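# Dispense one adhesive dot on each gold pad

## Task

Deposit a single adhesive dot of roughly 110 microliters from the dispenser onto every gold pad on the plate. Each dot must stay rounded rather than squashed and lie entirely within its own pad. No adhesive may end up elsewhere, other pads included; anything beyond a small smear counts as failure. The scrap strip beside the plate may be used for trial dots or for purging paste. Paste still leaking from the tip, or hanging from it as a long string, will drop straight down at the end, whatever the height. Finish with the tip raised well clear above the plate and the robot moved out of the way.

## Robot and tools

ROBOT. A single six-joint arm (UR12e-style) carries a paste dispensing head and has no gripper. The head holds a 55 ml barrel. A motor-driven plunger pushes a piston, and paste comes out of a plastic tip with a 3 mm opening. Joint load limits (N m): shoulder pan 287, shoulder lift 287, elbow 130, wrists 46.9 each.

FRAMES. Scene frame: origin on the table top below the arm base, +z up, +y to the left when facing along +x. Reported positions are in metres in this frame, and orientation is a wxyz quaternion. The tool point is the centre of the tip's opening, and its own +z axis points out of the tip, so a downward-pointing tip has tool +z toward the table. Only the tip and a 28 mm barrel occupy the first 89 mm behind the opening. Farther back, the camera block (-y side) and the case (mostly -x side) stick out up to 100 mm. With tilt of 30 degrees or less, only the tip can meet a flat surface.

ROW FORMAT. All motion uses rows of 7 numbers, each in [-1, 1]: dx, dy, dz, rx, ry, rz, plunger. There is one arm, so there is one row per step. The first six numbers are an OFFSET, not a pose. They are expressed in the tool point's own axes, and 1.0 stands for 0.6 m of travel or 180 degrees of turn. rx, ry, rz form a single rotation vector. Plunger: +1 advances it at 640 ul/s of barrel volume and -1 retracts it at that rate. Smaller values scale the rate, and anything within 0.01 of 0 holds it still.

execute_actions(actions): a list of actions. Each action is a list of up to 15 rows, one per 1/30 s control step, so an action lasts 0.5 s. If fewer rows are given, the last one repeats until 15 steps are filled. Every row in an action is an offset from the tool pose measured at that action's start, not from the previous row. For the first action of a call, that start is the last pose reported in this scene. Between actions the plunger counts as 0. An empty list just returns the state and images. The commanded pose is clipped each step to within 100 mm and 16 degrees of the measured pose. After an action the arm continues only to the last clipped pose, so large moves need further actions. When position and orientation cannot both be reached, position wins.

move(target, speed, blocking): target is one 7-number row. It is an offset in tool axes from the pose in the latest result that shows one, and the tool travels along a straight path toward it. speed is in m/s, from 0.002 to 0.5 (default 0.25), and turning is capped at twice that in rad/s. The path runs 0.5 to 10 s and is cut off at 10 s. The plunger value acts until the move ends. The arm lags the path, may drift off it or overshoot the speed, and does not avoid obstacles. With blocking=false the call returns after 0.5 s. Until a result shows the move ended, use wait or stop; other motion calls are refused. The result adds a move: line. It reports done, off_target, moving, held or fault, plus limits (paced = pose clipped; held = some steps blocked, after which the arm may lurch fast) and the distance left to the target.

wait(seconds): 0 to 10. The arm keeps its last command, and the call returns early if a running move ends. stop(): brakes a running move; faster moves need more room. zoom_image(camera, region): camera is cam_low (672x504) or cam_wrist (616x616, fisheye). region is [x0, y0, x1, y1] in image pixels, origin top-left, at most 504 by 504. read_manual(section): only "licences". finished_scene(scene): ends the current scene, given its number, and cannot be undone.

RESULTS. The state line gives end_effector_position, end_effector_quat_wxyz and velocities. It also gives force_n and torque_nm: one wrist-sensor sample in tool axes, n/a at start, with noise up to about 3.4 N and a fixed offset usually within 5.5 N. A force_n z clearly lower than its value in free air means the tip rests on a surface, whose height is then the tool point's z. left_ml is the barrel content by motor count, and it counts pressurised paste as already out. status is ready, moving, empty or fault (stalled behind a blocked tip). "Hand target" is the pose the controller is heading for. Step readings list positions at some steps, and HELD marks limited steps. "pose unreachable" means the clearance check changed or blocked a command. MOTOR HOT warns at 70 °C, and at 85 °C the brakes lock for a long time.

DISPENSING. Flow requires pressure to build first, so the first push, and any push after a retract, delivers less than the plunger moves. Pressure persists after the plunger stops, and paste keeps coming even between calls. A sufficient retract stops the flow; an even larger one leaves a gap that the next push must close. Retracting never sucks paste back. Hold the tip about one dot diameter, or slightly less, above the surface. Lower squashes the dot, touching blocks flow, and higher gives a wandering thread. A tilted tip places paste off to one side, and paste on paste accumulates. After flow stops, a thread still connects tip and dot. Rise straight up until it breaks, because a sideways exit drags a string, and leftover paste will drop on the next surface approached. Test volume and timing on the scrap strip first, then retract to stop the flow before leaving each pad.

AVOID. Do not press into the plate: the arm is stiff, and a target just past contact can trigger a fault. Reaching 150 N anywhere, or a joint load limit, stops the arm for 10 s and cancels the rest of the call. If a blocked tip stalls the plunger (fault), retract for a long time before lifting, or the stored paste will pour out. Do not let paste drip or strings fall. Approach slowly, and finish with the tip high above the plate and clear of it.

Each tool is called after "Emit:" as name([rows], argument=value, ...), one row to a line, values as JSON.

## Session

Emit:
execute_actions(actions=[])

Scene clock: 0.00 s.
end_effector_position=(+0.6087, -0.1323, +0.2773) left_ml=21.0 status=ready force_n=(+1.3, +1.7, +3.6) torque_nm=(+0.61, -0.55, -0.09) end_effector_quat_wxyz=(-0.279, +0.660, +0.644, +0.269) end_effector_velocity=(+0.000, -0.000, +0.001) end_effector_angular_velocity=(+0.000, -0.001, -0.001)
Joint positions: [-0.297 -1.728  1.955 -1.801 -1.57  -1.868]
Joint velocities: [-0.    -0.001 -0.    -0.     0.001 -0.   ]
Joint torques (N m, as the arm reports them, + toward a larger angle): no reading
Hand target: +0.609, -0.132, +0.277; -0.279, +0.660, +0.644, +0.269

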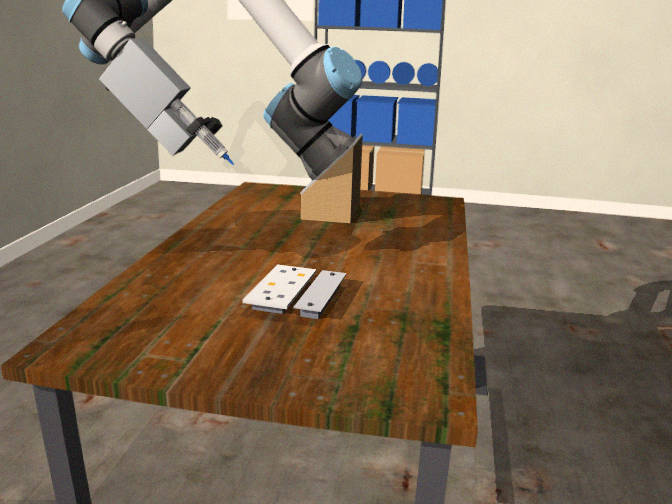

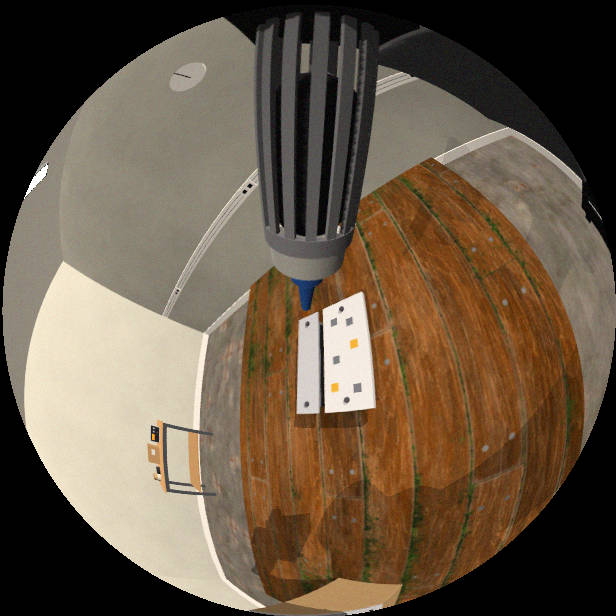

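Emit:
move(target=[0.003,0.118,0.303,0,-0.253,0,0])

Scene clock: 11.87 s.
end_effector_position=(+0.6780, -0.0015, +0.1499) left_ml=21.0 status=ready force_n=(-8.9, -3.1, +3.3) torque_nm=(-1.29, +3.44, -0.24) end_effector_quat_wxyz=(-0.009, +0.712, +0.702, -0.007) end_effector_velocity=(+0.001, +0.001, -0.002) end_effector_angular_velocity=(-0.013, +0.004, +0.000)
Joint positions: [ 0.24  -1.216  1.984 -2.103 -2.335 -1.235]
Joint velocities: [ 0.004  0.012 -0.006  0.009 -0.01   0.013]
Joint torques (N m, as the arm reports them, + toward a larger angle): [ 54.79 -20.17 -40.19  -0.75  -2.21   2.31]
Hand target: +0.678, -0.001, +0.150; -0.009, +0.712, +0.702, -0.008
Off the commanded pose: 0.001 m, 0 deg.
move: done
camera_calibration (this result's frames):
cam_wrist: T_world_to_cam=[[-0.0277402, -0.999224, 0.0279575, 0.0114651], [-0.827866, 0.00729005, -0.560879, 0.644186], [0.56024, -0.038704, -0.827426, -0.156161], [0, 0, 0, 1]] pos_world=[0.621105, 0.000715985, 0.231779]

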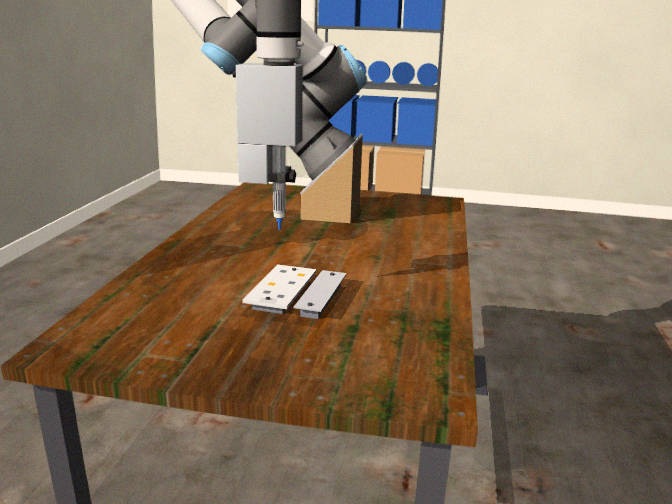

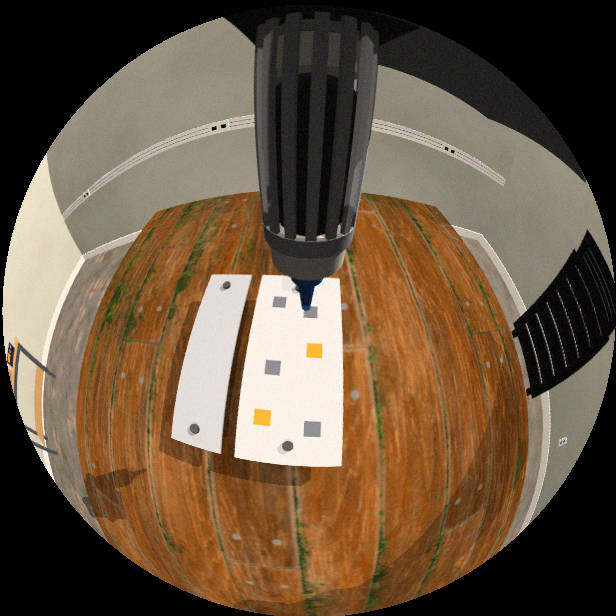

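Emit:
move(target=[0.161,0.028,0.15,0,0,0,0])

Emit:
zoom_image(camera="cam_low", region=[220,220,380,340])

Scene clock: 18.03 s.
end_effector_position=(+0.6939, +0.0950, +0.0598) left_ml=21.0 status=ready force_n=(-3.6, +4.4, +0.4) torque_nm=(+1.81, +1.17, -0.13) end_effector_quat_wxyz=(-0.009, +0.712, +0.702, -0.007) end_effector_velocity=(-0.000, +0.001, -0.002) end_effector_angular_velocity=(+0.000, +0.001, +0.000)
Joint positions: [ 0.239 -1.015  1.996 -2.316 -2.335 -1.236]
Joint velocities: [-0.     0.003  0.    -0.003  0.    -0.001]
Joint torques (N m, as the arm reports them, + toward a larger angle): [ 25.04 -29.   -34.9   -5.65  -2.01  -2.61]
Hand target: +0.694, +0.095, +0.060; -0.009, +0.712, +0.702, -0.007
Off the commanded pose: 0.000 m, 0 deg.
move: done
camera_calibration (this result's frames):
cam_wrist: T_world_to_cam=[[-0.0277245, -0.999225, 0.0279553, 0.110855], [-0.827851, 0.0072773, -0.560901, 0.606167], [0.560262, -0.0386935, -0.827411, -0.235918], [0, 0, 0, 1]] pos_world=[0.637066, 0.0972295, 0.1417]

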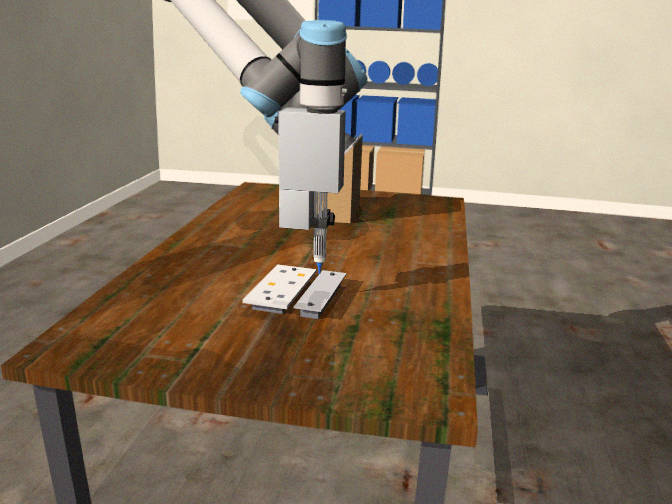

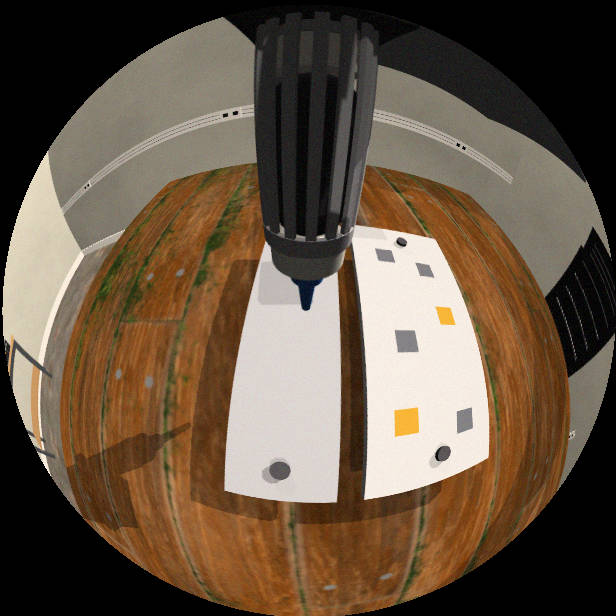

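Region (220, 220, 380, 340) of cam_low's 672x504 image, scaled by 3.150, with more detail than that image has; it fills the top 378 rows of this view, and the rest is white.

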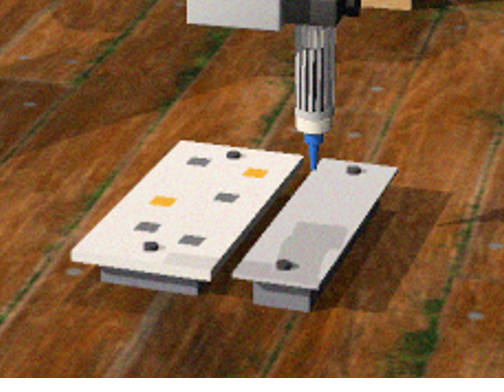

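Emit:
move(target=[0,0,0.045,0,0,0,0], speed=0.03)

Emit:
execute_actions([
  [[0,0,0.004,0,0,0,0]],
])

Emit:
execute_actions([
  [[0,0,0.004,0,0,0,0]],
])

Emit:
execute_actions([
  [[0,0,0.004,0,0,0,0]],
])

Emit:
zoom_image(camera="cam_low", region=[280,250,360,310])

Scene clock: 25.03 s.
end_effector_position=(+0.6933, +0.0950, +0.0331) left_ml=21.0 status=ready force_n=(-9.6, +6.2, -4.5) torque_nm=(+2.27, +3.57, +0.01) end_effector_quat_wxyz=(-0.009, +0.712, +0.702, -0.007) end_effector_velocity=(+0.000, +0.000, -0.002) end_effector_angular_velocity=(+0.002, -0.001, -0.001)
Joint positions: [ 0.215 -0.991  2.017 -2.384 -2.341 -1.269]
Joint velocities: [-0.002  0.001  0.002 -0.007  0.001 -0.004]
Joint torques (N m, as the arm reports them, + toward a larger angle): [ 26.58 -28.89 -15.47  -5.55  -1.91  -1.82]
Hand target: +0.693, +0.095, +0.033; -0.009, +0.712, +0.702, -0.007
Off the commanded pose: 0.000 m, 0 deg.
move: done
camera_calibration (this result's frames):
cam_wrist: T_world_to_cam=[[-0.0277491, -0.999222, 0.0280234, 0.111639], [-0.827858, 0.00725989, -0.560891, 0.590636], [0.560251, -0.0387636, -0.827415, -0.257689], [0, 0, 0, 1]] pos_world=[0.636432, 0.0972748, 0.114938]

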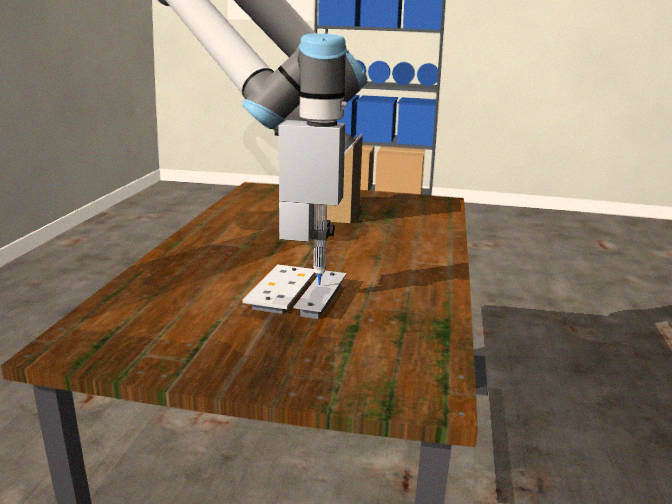

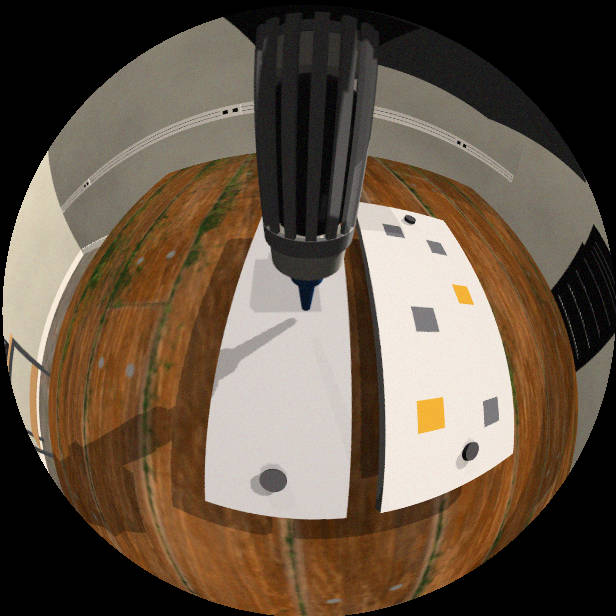

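Scene clock: 25.53 s.
end_effector_position=(+0.6933, +0.0950, +0.0307) left_ml=21.0 status=ready force_n=(-5.8, -0.1, +0.4) torque_nm=(+0.09, +2.26, -0.11) end_effector_quat_wxyz=(-0.009, +0.712, +0.702, -0.007) end_effector_velocity=(-0.001, +0.000, -0.001) end_effector_angular_velocity=(+0.001, +0.001, -0.000)
Joint positions: [ 0.213 -0.989  2.018 -2.39  -2.341 -1.272]
Joint velocities: [-0.001  0.001  0.001 -0.001  0.001 -0.   ]
Joint torques (N m, as the arm reports them, + toward a larger angle): [ 26.78 -28.32 -15.56  -5.81  -2.02  -2.73]
Hand target: +0.693, +0.095, +0.031; -0.009, +0.712, +0.702, -0.007
Off the commanded pose: 0.000 m, 0 deg.
Step readings (end_effector_position):
0: (+0.6933, +0.0950, +0.0331)
1: (+0.6933, +0.0950, +0.0330)
2: (+0.6933, +0.0950, +0.0327)
4: (+0.6933, +0.0950, +0.0318)
8: (+0.6933, +0.0950, +0.0310)
15: end_effector_position above
camera_calibration (this result's frames):
cam_wrist: T_world_to_cam=[[-0.0277522, -0.999222, 0.0280293, 0.111709], [-0.827858, 0.00725909, -0.560891, 0.589264], [0.560251, -0.0387702, -0.827415, -0.259616], [0, 0, 0, 1]] pos_world=[0.636377, 0.0972793, 0.112571]

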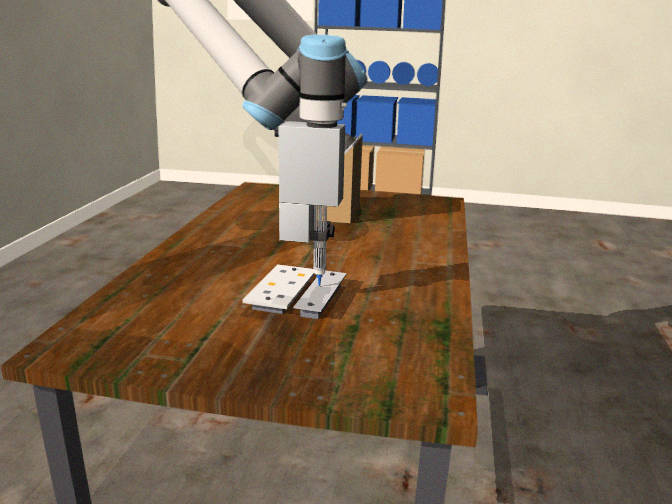

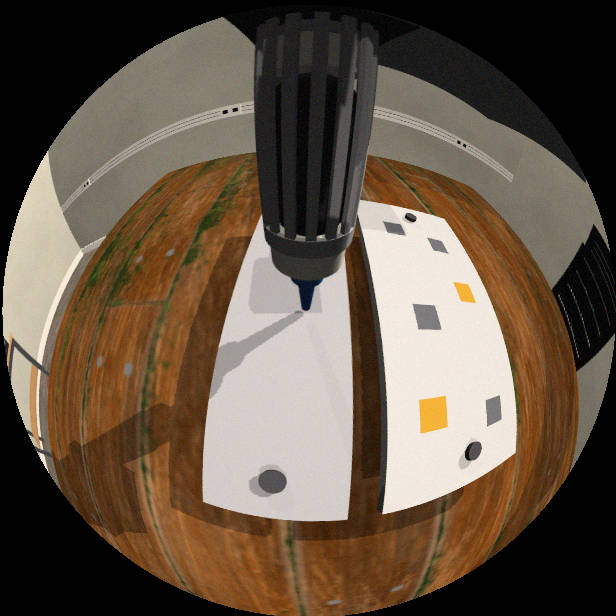

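Scene clock: 26.03 s.
end_effector_position=(+0.6932, +0.0950, +0.0284) left_ml=21.0 status=ready force_n=(-0.5, +6.0, -3.2) torque_nm=(+2.42, +0.15, -0.08) end_effector_quat_wxyz=(-0.009, +0.712, +0.702, -0.007) end_effector_velocity=(+0.000, -0.000, +0.000) end_effector_angular_velocity=(+0.000, -0.001, -0.001)
Joint positions: [ 0.21  -0.987  2.02  -2.396 -2.342 -1.275]
Joint velocities: [-0.    -0.    -0.    -0.001  0.    -0.   ]
Joint torques (N m, as the arm reports them, + toward a larger angle): [ 23.86 -28.2  -14.84  -5.3   -2.18  -2.56]
Hand target: +0.693, +0.095, +0.028; -0.009, +0.712, +0.702, -0.007
Off the commanded pose: 0.000 m, 0 deg.
Step readings (end_effector_position):
0: (+0.6933, +0.0950, +0.0307)
1: (+0.6933, +0.0950, +0.0307)
2: (+0.6933, +0.0950, +0.0304)
4: (+0.6932, +0.0950, +0.0295)
8: (+0.6932, +0.0950, +0.0286)
15: end_effector_position above
camera_calibration (this result's frames):
cam_wrist: T_world_to_cam=[[-0.0277562, -0.999222, 0.028035, 0.11178], [-0.827856, 0.00725916, -0.560893, 0.587893], [0.560253, -0.0387773, -0.827413, -0.261542], [0, 0, 0, 1]] pos_world=[0.636324, 0.0972833, 0.110208]

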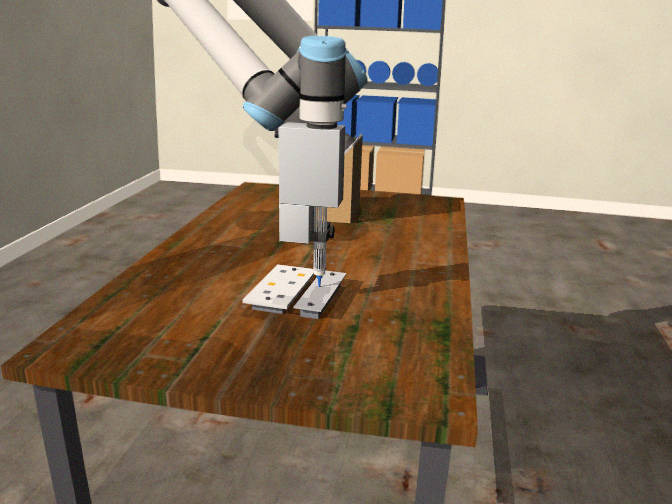

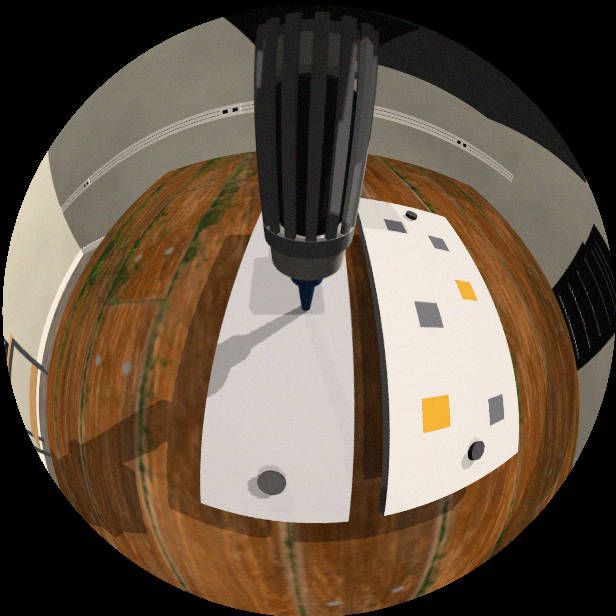

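Scene clock: 36.20 s.
end_effector_position=(+0.6933, +0.0950, +0.0281) left_ml=21.0 status=ready force_n=(-1.1, -8.3, -36.9) torque_nm=(+1.10, -0.65, -0.13) end_effector_quat_wxyz=(-0.009, +0.712, +0.702, -0.007) end_effector_velocity=(-0.000, +0.001, -0.000) end_effector_angular_velocity=(+0.001, +0.001, +0.000)
Joint positions: [ 0.21  -0.987  2.021 -2.398 -2.342 -1.276]
Joint velocities: [-0.     0.001 -0.    -0.001  0.001 -0.   ]
Joint torques (N m, as the arm reports them, + toward a larger angle): [ 44.86 -44.86 -24.7   -3.01  -0.19  -0.15]
Hand target: +0.693, +0.095, +0.028; -0.009, +0.712, +0.702, -0.007
Off the commanded pose: 0.002 m, 0 deg.
FORCE FAULT: contact force on the arm reached its limit, and the arm stopped for 10 seconds. The contact can be on any part of the arm, not only on its tool. That time counts as 19 of the actions that you can send in this scene. The arm's remaining commands of this call were not run. The arm holds still and accepts commands again. Move the arm away from the contact; if what it grips holds it there, let go first. Pushing or pulling that hard again can fault the arm again.
Step readings (end_effector_position):
0: (+0.6932, +0.0950, +0.0284)
1: (+0.6932, +0.0950, +0.0283)
2: (+0.6932, +0.0950, +0.0281)
4: (+0.6932, +0.0950, +0.0276)
8: (+0.6932, +0.0950, +0.0280)
15: (+0.6933, +0.0950, +0.0281)
camera_calibration (this result's frames):
cam_wrist: T_world_to_cam=[[-0.0272407, -0.999235, 0.0280504, 0.111409], [-0.827487, 0.00679782, -0.561444, 0.587632], [0.560824, -0.0385055, -0.827039, -0.262225], [0, 0, 0, 1]] pos_world=[0.636355, 0.0972324, 0.109927]

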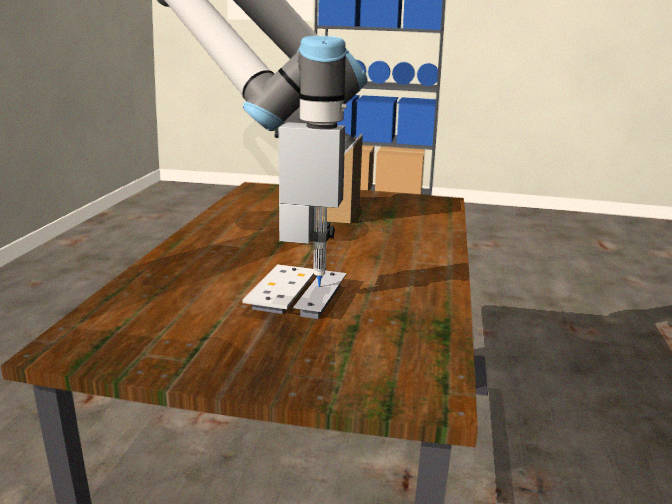

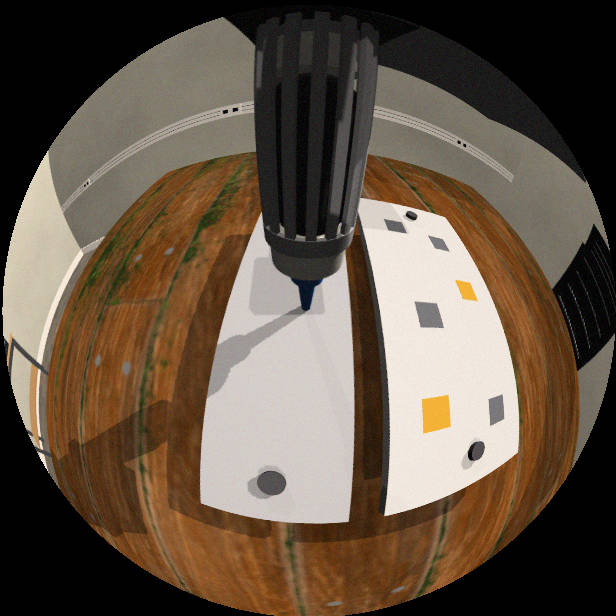

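Region (280, 250, 360, 310) of cam_low's 672x504 image, scaled by 6.300, with more detail than that image has; it fills the top 378 rows of this view, and the rest is white.

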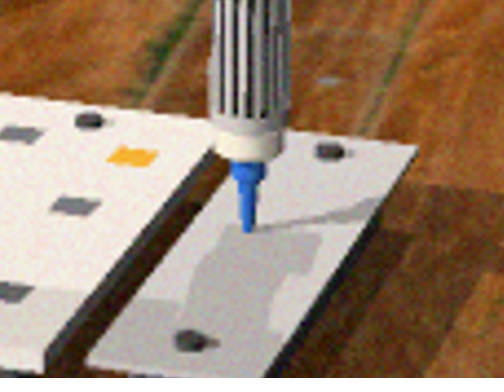

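Surface 0.028. Practice: rise 4 mm, push 160 µl, pull back, lift.

Emit:
execute_actions([
  [[0,0,-0.006,0,0,0,0]],
  [[0,0,0,0,0,0,0.5]],
  [[0,0,0,0,0,0,0]],
  [[0,0,0,0,0,0,-0.2]],
  [[0,0,-0.03,0,0,0,0]],
  [[0,0.02,0,0,0,0,0]],
])

Emit:
zoom_image(camera="cam_wrist", region=[200,250,500,470])

Scene clock: 42.17 s.
end_effector_position=(+0.7056, +0.0948, +0.0492) left_ml=20.9 status=ready force_n=(-3.4, +0.6, -0.8) torque_nm=(+0.14, +1.16, -0.11) end_effector_quat_wxyz=(-0.009, +0.712, +0.702, -0.007) end_effector_velocity=(+0.002, +0.000, -0.000) end_effector_angular_velocity=(+0.002, +0.001, -0.000)
Joint positions: [ 0.226 -0.995  1.983 -2.337 -2.338 -1.255]
Joint velocities: [-0.001  0.002 -0.004  0.001  0.002 -0.001]
Joint torques (N m, as the arm reports them, + toward a larger angle): [ 24.82 -34.46 -35.33  -0.46  -2.09  -2.84]
Hand target: +0.706, +0.095, +0.049; -0.009, +0.712, +0.702, -0.007
Off the commanded pose: 0.000 m, 0 deg.
Step readings (end_effector_position; steps 1 to 15: 1st action; 16 to 30: 2nd action; 31 to 45: 3rd action; 46 to 60: 4th action; 61 to 75: 5th action; 76 to 90: 6th action):
0: (+0.6933, +0.0950, +0.0281)
1: (+0.6933, +0.0950, +0.0281)
2: (+0.6933, +0.0950, +0.0285)
4: (+0.6933, +0.0949, +0.0297)
8: (+0.6933, +0.0949, +0.0311)
15: (+0.6934, +0.0950, +0.0316)
16: (+0.6934, +0.0950, +0.0316)
17: (+0.6934, +0.0950, +0.0316)
19: (+0.6934, +0.0950, +0.0316)
23: (+0.6934, +0.0950, +0.0316)
30: (+0.6934, +0.0950, +0.0316)
31: (+0.6934, +0.0950, +0.0316)
32: (+0.6934, +0.0950, +0.0316)
34: (+0.6934, +0.0950, +0.0316)
38: (+0.6934, +0.0950, +0.0316)
45: (+0.6934, +0.0950, +0.0316)
46: (+0.6934, +0.0950, +0.0316)
47: (+0.6934, +0.0950, +0.0316)
49: (+0.6934, +0.0950, +0.0316)
53: (+0.6934, +0.0950, +0.0316)
60: (+0.6934, +0.0950, +0.0316)
61: (+0.6934, +0.0950, +0.0317)
62: (+0.6937, +0.0950, +0.0335)
64: (+0.6940, +0.0950, +0.0403)
68: (+0.6938, +0.0949, +0.0470)
75: (+0.6938, +0.0949, +0.0494)
76: (+0.6938, +0.0949, +0.0494)
77: (+0.6948, +0.0950, +0.0495)
79: (+0.6995, +0.0950, +0.0496)
83: (+0.7041, +0.0949, +0.0494)
90: end_effector_position above
camera_calibration (this result's frames):
cam_wrist: T_world_to_cam=[[-0.0272003, -0.999239, 0.0279714, 0.110946], [-0.827414, 0.00680373, -0.561551, 0.60958], [0.560933, -0.0384183, -0.826969, -0.251811], [0, 0, 0, 1]] pos_world=[0.648641, 0.0970403, 0.130967]

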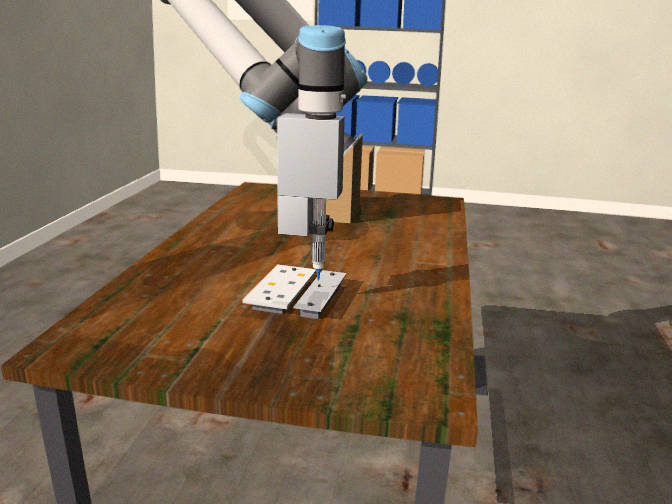

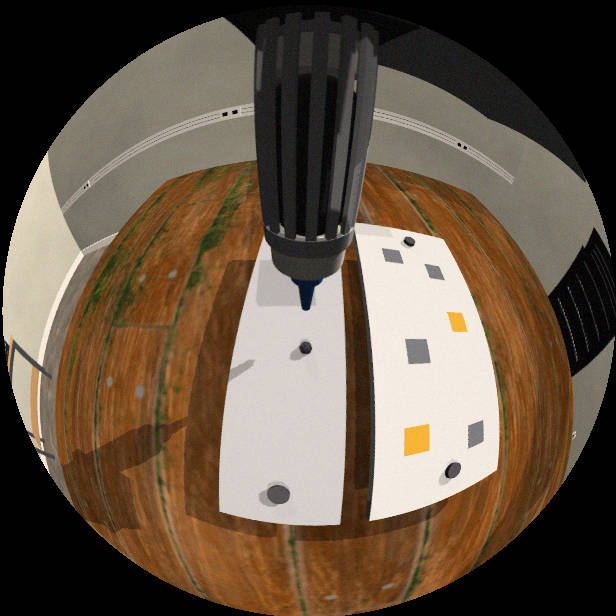

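Region (200, 250, 500, 470) of cam_wrist's 616x616 image, scaled by 1.680, with more detail than that image has; it fills the top 370 rows of this view, and the rest is white.

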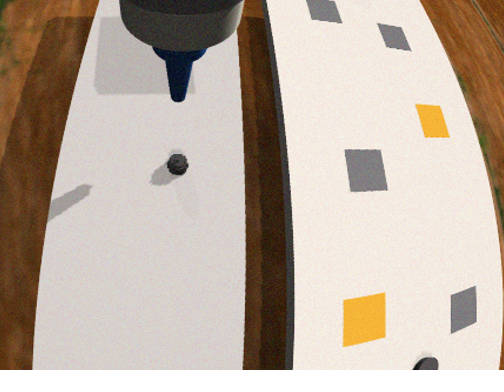

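Emit:
execute_actions([
  [[0,0,0.029,0,0,0,0]],
  [[0,0,0,0,0,0,0]],
  [[0,0,0,0,0,0,0.56]],
  [[0,0,0,0,0,0,0]],
  [[0,0,0,0,0,0,-0.2]],
  [[0,0,-0.03,0,0,0,0]],
  [[0,0.02,0,0,0,0,0]],
])

Emit:
zoom_image(camera="cam_wrist", region=[200,250,500,470])

Emit:
move(target=[-0.097,-0.132,0.015,0,0,0,0], speed=0.1)

Scene clock: 49.90 s.
end_effector_position=(+0.7173, +0.0946, +0.0494) left_ml=20.8 status=ready force_n=(-6.9, +2.4, +2.3) torque_nm=(+1.05, +2.62, -0.02) end_effector_quat_wxyz=(-0.009, +0.712, +0.702, -0.007) end_effector_velocity=(+0.001, +0.001, -0.001) end_effector_angular_velocity=(-0.001, +0.002, +0.002)
Joint positions: [ 0.224 -0.984  1.961 -2.328 -2.339 -1.259]
Joint velocities: [-0.001  0.004 -0.004  0.002 -0.    -0.001]
Joint torques (N m, as the arm reports them, + toward a larger angle): [ 25.45 -29.75 -35.42  -0.26  -2.26  -2.79]
Hand target: +0.717, +0.095, +0.049; -0.009, +0.712, +0.702, -0.007
Off the commanded pose: 0.000 m, 0 deg.
Step readings (end_effector_position; steps 1 to 15: 1st action; 16 to 30: 2nd action; 31 to 45: 3rd action; 46 to 60: 4th action; 61 to 75: 5th action; 76 to 90: 6th action; 91 to 105: 7th action):
0: (+0.7058, +0.0948, +0.0491)
1: (+0.7058, +0.0948, +0.0491)
2: (+0.7055, +0.0947, +0.0474)
4: (+0.7051, +0.0947, +0.0408)
8: (+0.7051, +0.0947, +0.0343)
15: (+0.7052, +0.0948, +0.0320)
16: (+0.7052, +0.0948, +0.0320)
17: (+0.7052, +0.0948, +0.0319)
19: (+0.7052, +0.0948, +0.0319)
23: (+0.7052, +0.0948, +0.0319)
30: (+0.7051, +0.0948, +0.0319)
31: (+0.7051, +0.0948, +0.0319)
32: (+0.7051, +0.0948, +0.0319)
34: (+0.7051, +0.0948, +0.0319)
38: (+0.7051, +0.0948, +0.0319)
45: (+0.7051, +0.0948, +0.0319)
46: (+0.7051, +0.0948, +0.0319)
47: (+0.7051, +0.0948, +0.0319)
49: (+0.7051, +0.0948, +0.0319)
53: (+0.7051, +0.0948, +0.0319)
60: (+0.7051, +0.0948, +0.0319)
61: (+0.7051, +0.0948, +0.0319)
62: (+0.7051, +0.0948, +0.0319)
64: (+0.7051, +0.0948, +0.0319)
68: (+0.7051, +0.0948, +0.0319)
75: (+0.7051, +0.0948, +0.0319)
76: (+0.7051, +0.0948, +0.0319)
77: (+0.7054, +0.0948, +0.0336)
79: (+0.7056, +0.0947, +0.0404)
83: (+0.7055, +0.0947, +0.0472)
90: (+0.7055, +0.0948, +0.0496)
91: (+0.7055, +0.0948, +0.0497)
92: (+0.7066, +0.0948, +0.0497)
94: (+0.7113, +0.0948, +0.0498)
98: (+0.7158, +0.0947, +0.0496)
105: end_effector_position above
camera_calibration (this result's frames):
cam_wrist: T_world_to_cam=[[-0.0270531, -0.999241, 0.0280136, 0.11098], [-0.827464, 0.00666149, -0.561479, 0.619465], [0.560866, -0.03837, -0.827017, -0.258162], [0, 0, 0, 1]] pos_world=[0.660382, 0.0968634, 0.131203]

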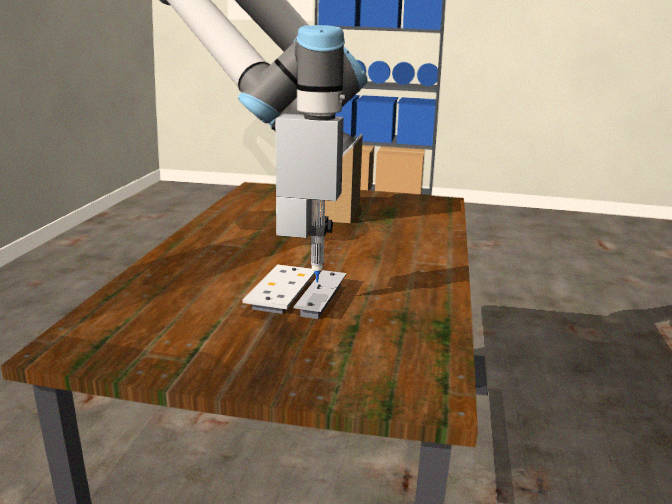

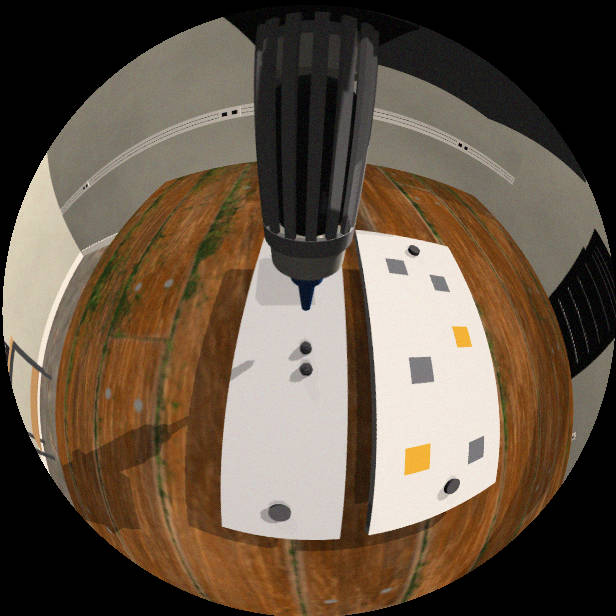

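Region (200, 250, 500, 470) of cam_wrist's 616x616 image, scaled by 1.680, with more detail than that image has; it fills the top 370 rows of this view, and the rest is white.

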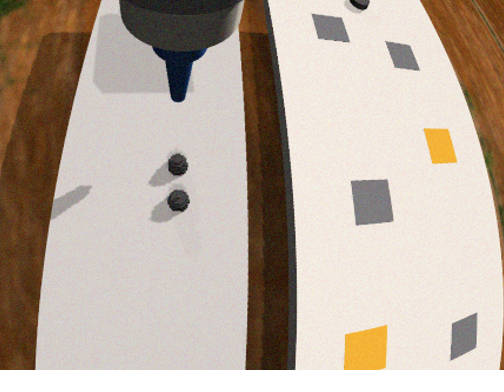

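Scene clock: 51.37 s.
end_effector_position=(+0.6374, +0.0376, +0.0421) left_ml=20.8 status=ready force_n=(-1.8, +3.3, +0.2) torque_nm=(+1.40, +0.54, +0.13) end_effector_quat_wxyz=(-0.009, +0.712, +0.702, -0.007) end_effector_velocity=(-0.002, -0.001, -0.000) end_effector_angular_velocity=(-0.000, -0.000, +0.001)
Joint positions: [ 0.182 -1.127  2.143 -2.408 -2.347 -1.315]
Joint velocities: [-0.001 -0.003  0.004 -0.002 -0.001 -0.002]
Joint torques (N m, as the arm reports them, + toward a larger angle): [ 20.78 -54.83 -15.85  -5.41  -2.1   -2.85]
Hand target: +0.637, +0.037, +0.042; -0.009, +0.712, +0.702, -0.007
Off the commanded pose: 0.000 m, 0 deg.
move: done
camera_calibration (this result's frames):
cam_wrist: T_world_to_cam=[[-0.0270767, -0.999237, 0.0281295, 0.052041], [-0.827467, 0.00661608, -0.561476, 0.549613], [0.560862, -0.0384792, -0.827015, -0.221486], [0, 0, 0, 1]] pos_world=[0.580419, 0.0398424, 0.123959]

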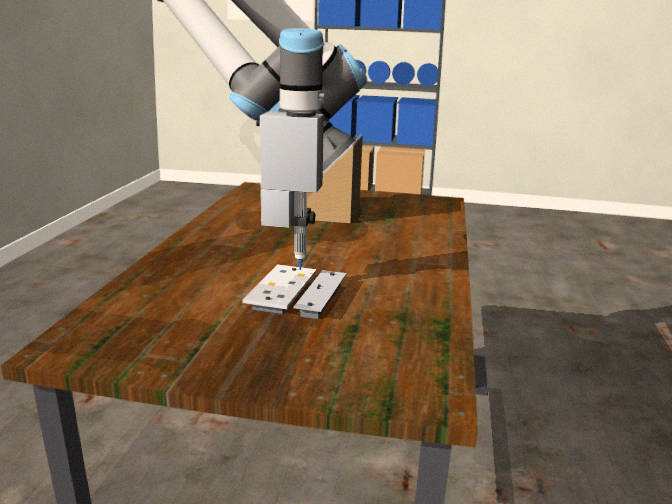

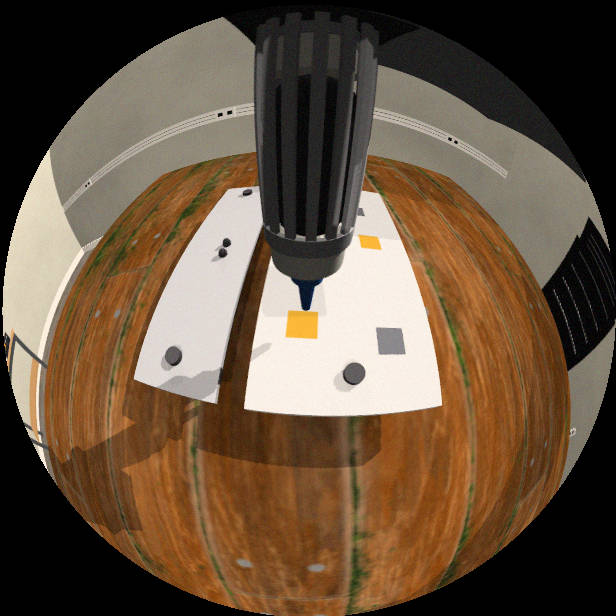

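Emit:
execute_actions([
  [[0.003,0,0.015,0,0,0,0]],
])

Emit:
zoom_image(camera="cam_wrist", region=[230,260,390,380])

Scene clock: 55.37 s.
end_effector_position=(+0.6372, +0.0394, +0.0333) left_ml=20.8 status=ready force_n=(-0.2, +1.3, +8.2) torque_nm=(+0.33, -0.02, +0.01) end_effector_quat_wxyz=(-0.009, +0.712, +0.702, -0.007) end_effector_velocity=(-0.001, +0.001, -0.002) end_effector_angular_velocity=(-0.001, +0.001, +0.003)
Joint positions: [ 0.175 -1.115  2.15  -2.432 -2.349 -1.325]
Joint velocities: [-0.     0.004  0.001 -0.004 -0.001 -0.002]
Joint torques (N m, as the arm reports them, + toward a larger angle): [ 20.81 -23.87 -15.06  -5.53  -2.13  -2.74]
Hand target: +0.637, +0.039, +0.033; -0.009, +0.712, +0.702, -0.007
Off the commanded pose: 0.000 m, 0 deg.
Step readings (end_effector_position):
0: (+0.6372, +0.0375, +0.0421)
1: (+0.6372, +0.0375, +0.0421)
2: (+0.6371, +0.0376, +0.0412)
4: (+0.6371, +0.0383, +0.0379)
8: (+0.6371, +0.0391, +0.0345)
15: end_effector_position above
camera_calibration (this result's frames):
cam_wrist: T_world_to_cam=[[-0.027108, -0.999236, 0.0281506, 0.0540745], [-0.827467, 0.00663018, -0.561475, 0.544485], [0.560859, -0.0385142, -0.827015, -0.228634], [0, 0, 0, 1]] pos_world=[0.580241, 0.0416175, 0.115109]

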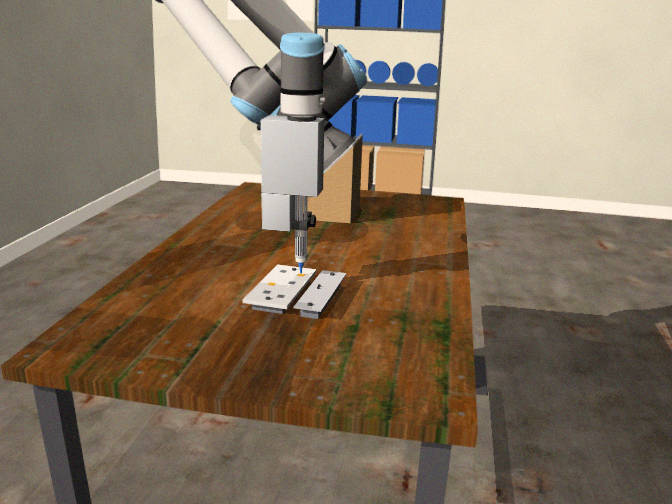

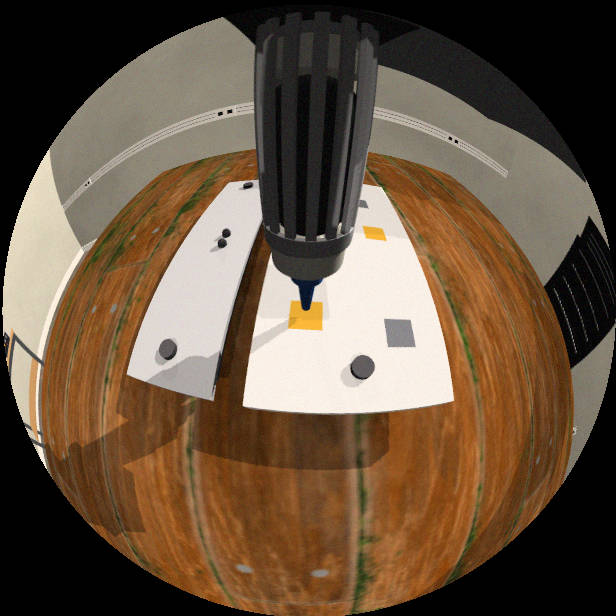

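Region (230, 260, 390, 380) of cam_wrist's 616x616 image, scaled by 3.150, with more detail than that image has; it fills the top 378 rows of this view, and the rest is white.

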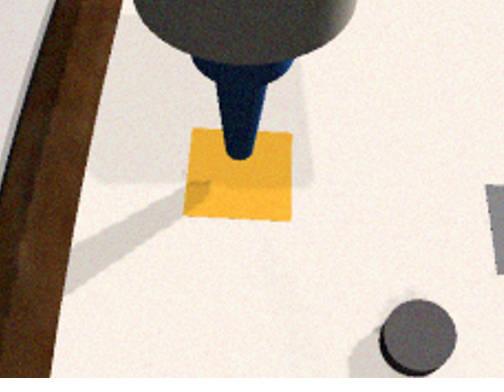

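Emit:
execute_actions([
  [[0,0,0.001,0,0,0,0.56]],
  [[0,0,0,0,0,0,0]],
  [[0,0,0,0,0,0,-0.2]],
  [[0,0,-0.03,0,0,0,0]],
  [[-0.086,0.116,0,0,0,0,0]],
  [[0,0,0,0,0,0,0]],
  [[0,0,0.024,0,0,0,0]],
])

Emit:
zoom_image(camera="cam_wrist", region=[150,260,390,440])

Scene clock: 62.90 s.
end_effector_position=(+0.7046, -0.0126, +0.0347) left_ml=20.7 status=ready force_n=(+1.0, -4.8, +0.5) torque_nm=(-1.47, -0.46, +0.03) end_effector_quat_wxyz=(-0.009, +0.712, +0.702, -0.007) end_effector_velocity=(+0.000, -0.001, -0.003) end_effector_angular_velocity=(+0.000, +0.000, -0.001)
Joint positions: [ 0.114 -1.111  2.043 -2.39  -2.358 -1.41 ]
Joint velocities: [-0.004  0.002  0.002 -0.007 -0.    -0.004]
Joint torques (N m, as the arm reports them, + toward a larger angle): [ 26.41 -24.4  -16.01  -5.34  -2.2   -2.71]
Hand target: +0.705, -0.013, +0.034; -0.009, +0.712, +0.702, -0.007
Off the commanded pose: 0.000 m, 0 deg.
Step readings (end_effector_position; steps 1 to 15: 1st action; 16 to 30: 2nd action; 31 to 45: 3rd action; 46 to 60: 4th action; 61 to 75: 5th action; 76 to 90: 6th action; 91 to 105: 7th action):
0: (+0.6372, +0.0394, +0.0331)
1: (+0.6372, +0.0394, +0.0331)
2: (+0.6372, +0.0394, +0.0331)
4: (+0.6372, +0.0394, +0.0329)
8: (+0.6372, +0.0394, +0.0328)
15: (+0.6372, +0.0394, +0.0327)
16: (+0.6372, +0.0394, +0.0327)
17: (+0.6372, +0.0394, +0.0327)
19: (+0.6372, +0.0394, +0.0327)
23: (+0.6372, +0.0394, +0.0327)
30: (+0.6372, +0.0394, +0.0327)
31: (+0.6372, +0.0394, +0.0327)
32: (+0.6372, +0.0394, +0.0327)
34: (+0.6372, +0.0394, +0.0327)
38: (+0.6372, +0.0394, +0.0327)
45: (+0.6372, +0.0394, +0.0327)
46: (+0.6372, +0.0394, +0.0327)
47: (+0.6375, +0.0393, +0.0343)
49: (+0.6377, +0.0393, +0.0410)
53: (+0.6375, +0.0393, +0.0478)
60: (+0.6375, +0.0393, +0.0504)
61: (+0.6376, +0.0393, +0.0505)
62: (+0.6397, +0.0364, +0.0501)
64: (+0.6631, +0.0161, +0.0501)
68: (+0.6930, -0.0063, +0.0502)
75: (+0.7049, -0.0127, +0.0489)
76: (+0.7053, -0.0128, +0.0488)
77: (+0.7054, -0.0129, +0.0488)
79: (+0.7054, -0.0129, +0.0487)
83: (+0.7050, -0.0128, +0.0487)
90: (+0.7049, -0.0127, +0.0488)
91: (+0.7049, -0.0127, +0.0488)
92: (+0.7047, -0.0127, +0.0474)
94: (+0.7045, -0.0126, +0.0421)
98: (+0.7045, -0.0126, +0.0367)
105: end_effector_position above
camera_calibration (this result's frames):
cam_wrist: T_world_to_cam=[[-0.027325, -0.999219, 0.0285312, 0.00401808], [-0.82733, 0.0065866, -0.561677, 0.601256], [0.561051, -0.0389525, -0.826864, -0.267448], [0, 0, 0, 1]] pos_world=[0.647599, -0.010363, 0.116454]

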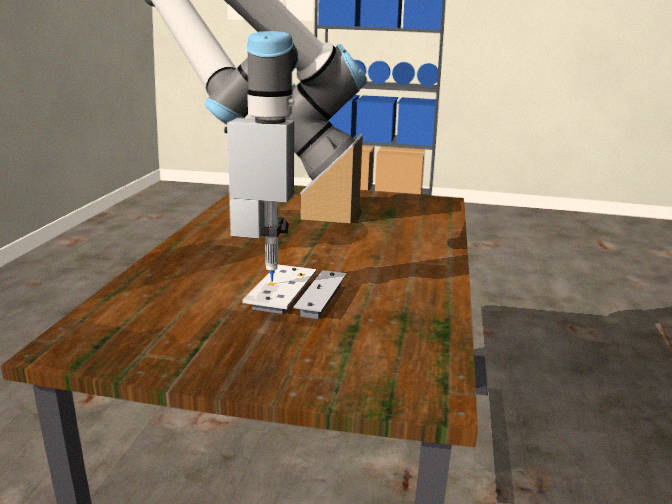

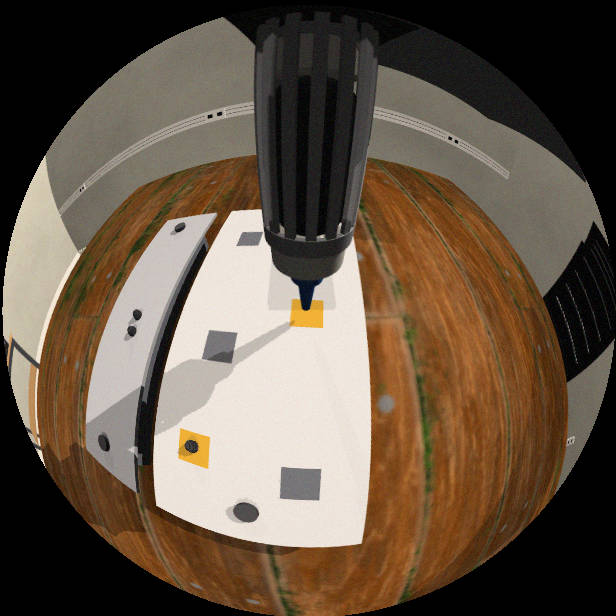

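Region (150, 260, 390, 440) of cam_wrist's 616x616 image, scaled by 2.100, with more detail than that image has; it fills the top 378 rows of this view, and the rest is white.

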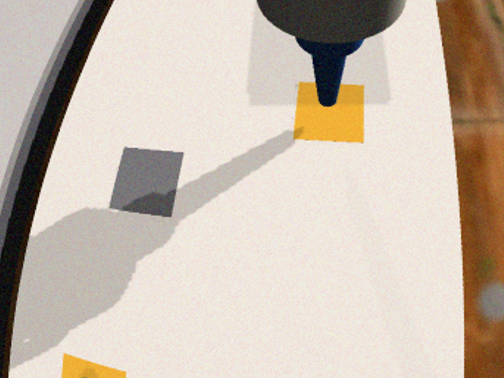

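Height ~6 mm; pad centre ~2 mm farther in +x.

Emit:
execute_actions([
  [[-0.0008,0.0035,0.0035,0,0,0,0]],
  [[0,0,0,0,0,0,0.56]],
  [[0,0,0,0,0,0,0]],
  [[0,0,0,0,0,0,-0.2]],
  [[0,0,-0.03,0,0,0,0]],
  [[0.1,0.03,-0.1,0,0,0,0]],
  [[0.08,0,-0.05,0,0,0,0]],
])

Emit:
finished_scene(scene=1)

Scene clock: 69.60 s.
end_effector_position=(+0.7277, +0.0925, +0.1384) left_ml=20.5 status=ready force_n=(-1.4, +0.8, +2.9) torque_nm=(+0.19, +0.45, -0.14) end_effector_quat_wxyz=(-0.008, +0.712, +0.703, -0.006) end_effector_velocity=(+0.000, +0.008, +0.004) end_effector_angular_velocity=(-0.002, +0.005, -0.000)
Joint positions: [ 0.297 -1.041  1.868 -2.114 -2.321 -1.163]
Joint velocities: [ 0.01   0.011 -0.014  0.02   0.003  0.019]
Joint torques (N m, as the arm reports them, + toward a larger angle): [ 61.9  -27.33 -40.33  -0.8    3.01   2.6 ]
Hand target: +0.728, +0.093, +0.139; -0.008, +0.712, +0.702, -0.006
Off the commanded pose: 0.001 m, 0 deg.
Step readings (end_effector_position; steps 1 to 15: 1st action; 16 to 30: 2nd action; 31 to 45: 3rd action; 46 to 60: 4th action; 61 to 75: 5th action; 76 to 90: 6th action; 91 to 105: 7th action):
0: (+0.7045, -0.0127, +0.0344)
1: (+0.7045, -0.0127, +0.0344)
2: (+0.7046, -0.0127, +0.0341)
4: (+0.7053, -0.0128, +0.0334)
8: (+0.7062, -0.0130, +0.0327)
15: (+0.7065, -0.0131, +0.0325)
16: (+0.7066, -0.0131, +0.0325)
17: (+0.7066, -0.0131, +0.0325)
19: (+0.7066, -0.0131, +0.0325)
23: (+0.7066, -0.0131, +0.0325)
30: (+0.7066, -0.0131, +0.0325)
31: (+0.7066, -0.0131, +0.0325)
32: (+0.7066, -0.0131, +0.0325)
34: (+0.7066, -0.0131, +0.0325)
38: (+0.7066, -0.0131, +0.0325)
45: (+0.7066, -0.0131, +0.0325)
46: (+0.7066, -0.0131, +0.0325)
47: (+0.7066, -0.0131, +0.0325)
49: (+0.7066, -0.0131, +0.0325)
53: (+0.7066, -0.0131, +0.0325)
60: (+0.7066, -0.0131, +0.0325)
61: (+0.7066, -0.0131, +0.0325)
62: (+0.7070, -0.0133, +0.0342)
64: (+0.7072, -0.0134, +0.0409)
68: (+0.7070, -0.0133, +0.0477)
75: (+0.7070, -0.0132, +0.0502)
76: (+0.7070, -0.0132, +0.0503)
77: (+0.7083, -0.0101, +0.0522)
79: (+0.7166, +0.0103, +0.0727)
83: (+0.7230, +0.0357, +0.0993)
90: (+0.7266, +0.0454, +0.1088)
91: (+0.7267, +0.0457, +0.1091)
92: (+0.7271, +0.0492, +0.1108)
94: (+0.7271, +0.0668, +0.1218)
98: (+0.7271, +0.0857, +0.1340)
105: end_effector_position above
camera_calibration (this result's frames):
cam_wrist: T_world_to_cam=[[-0.0267897, -0.99927, 0.0272228, 0.106589], [-0.826163, 0.00680056, -0.56339, 0.677369], [0.562794, -0.0375835, -0.825743, -0.19212], [0, 0, 0, 1]] pos_world=[0.670597, 0.0946838, 0.22008]

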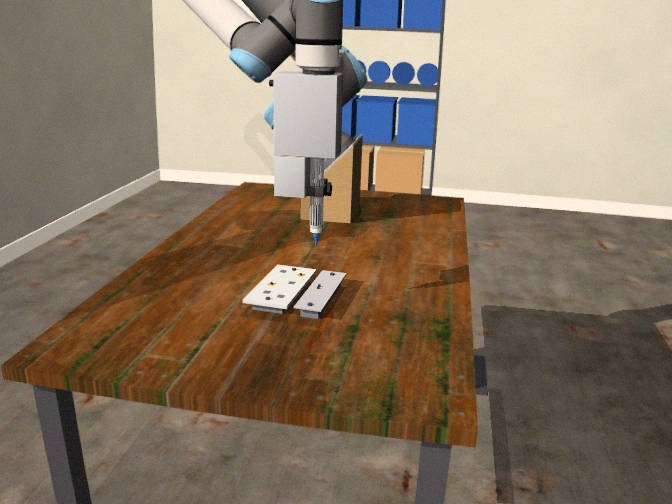

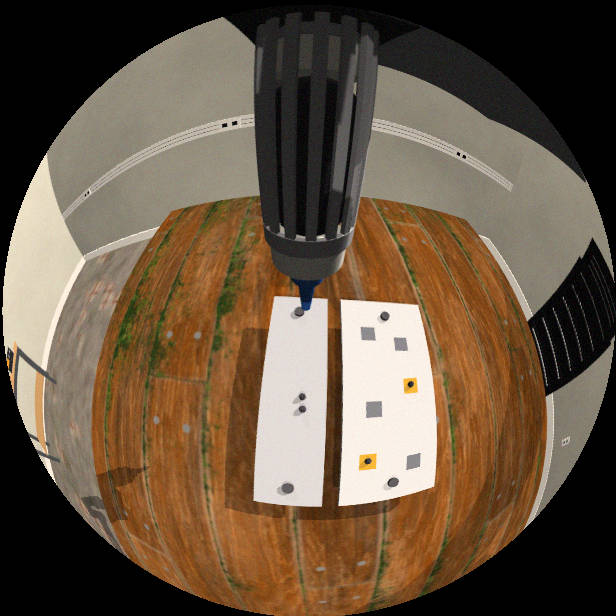

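The scene is finished: the task was done.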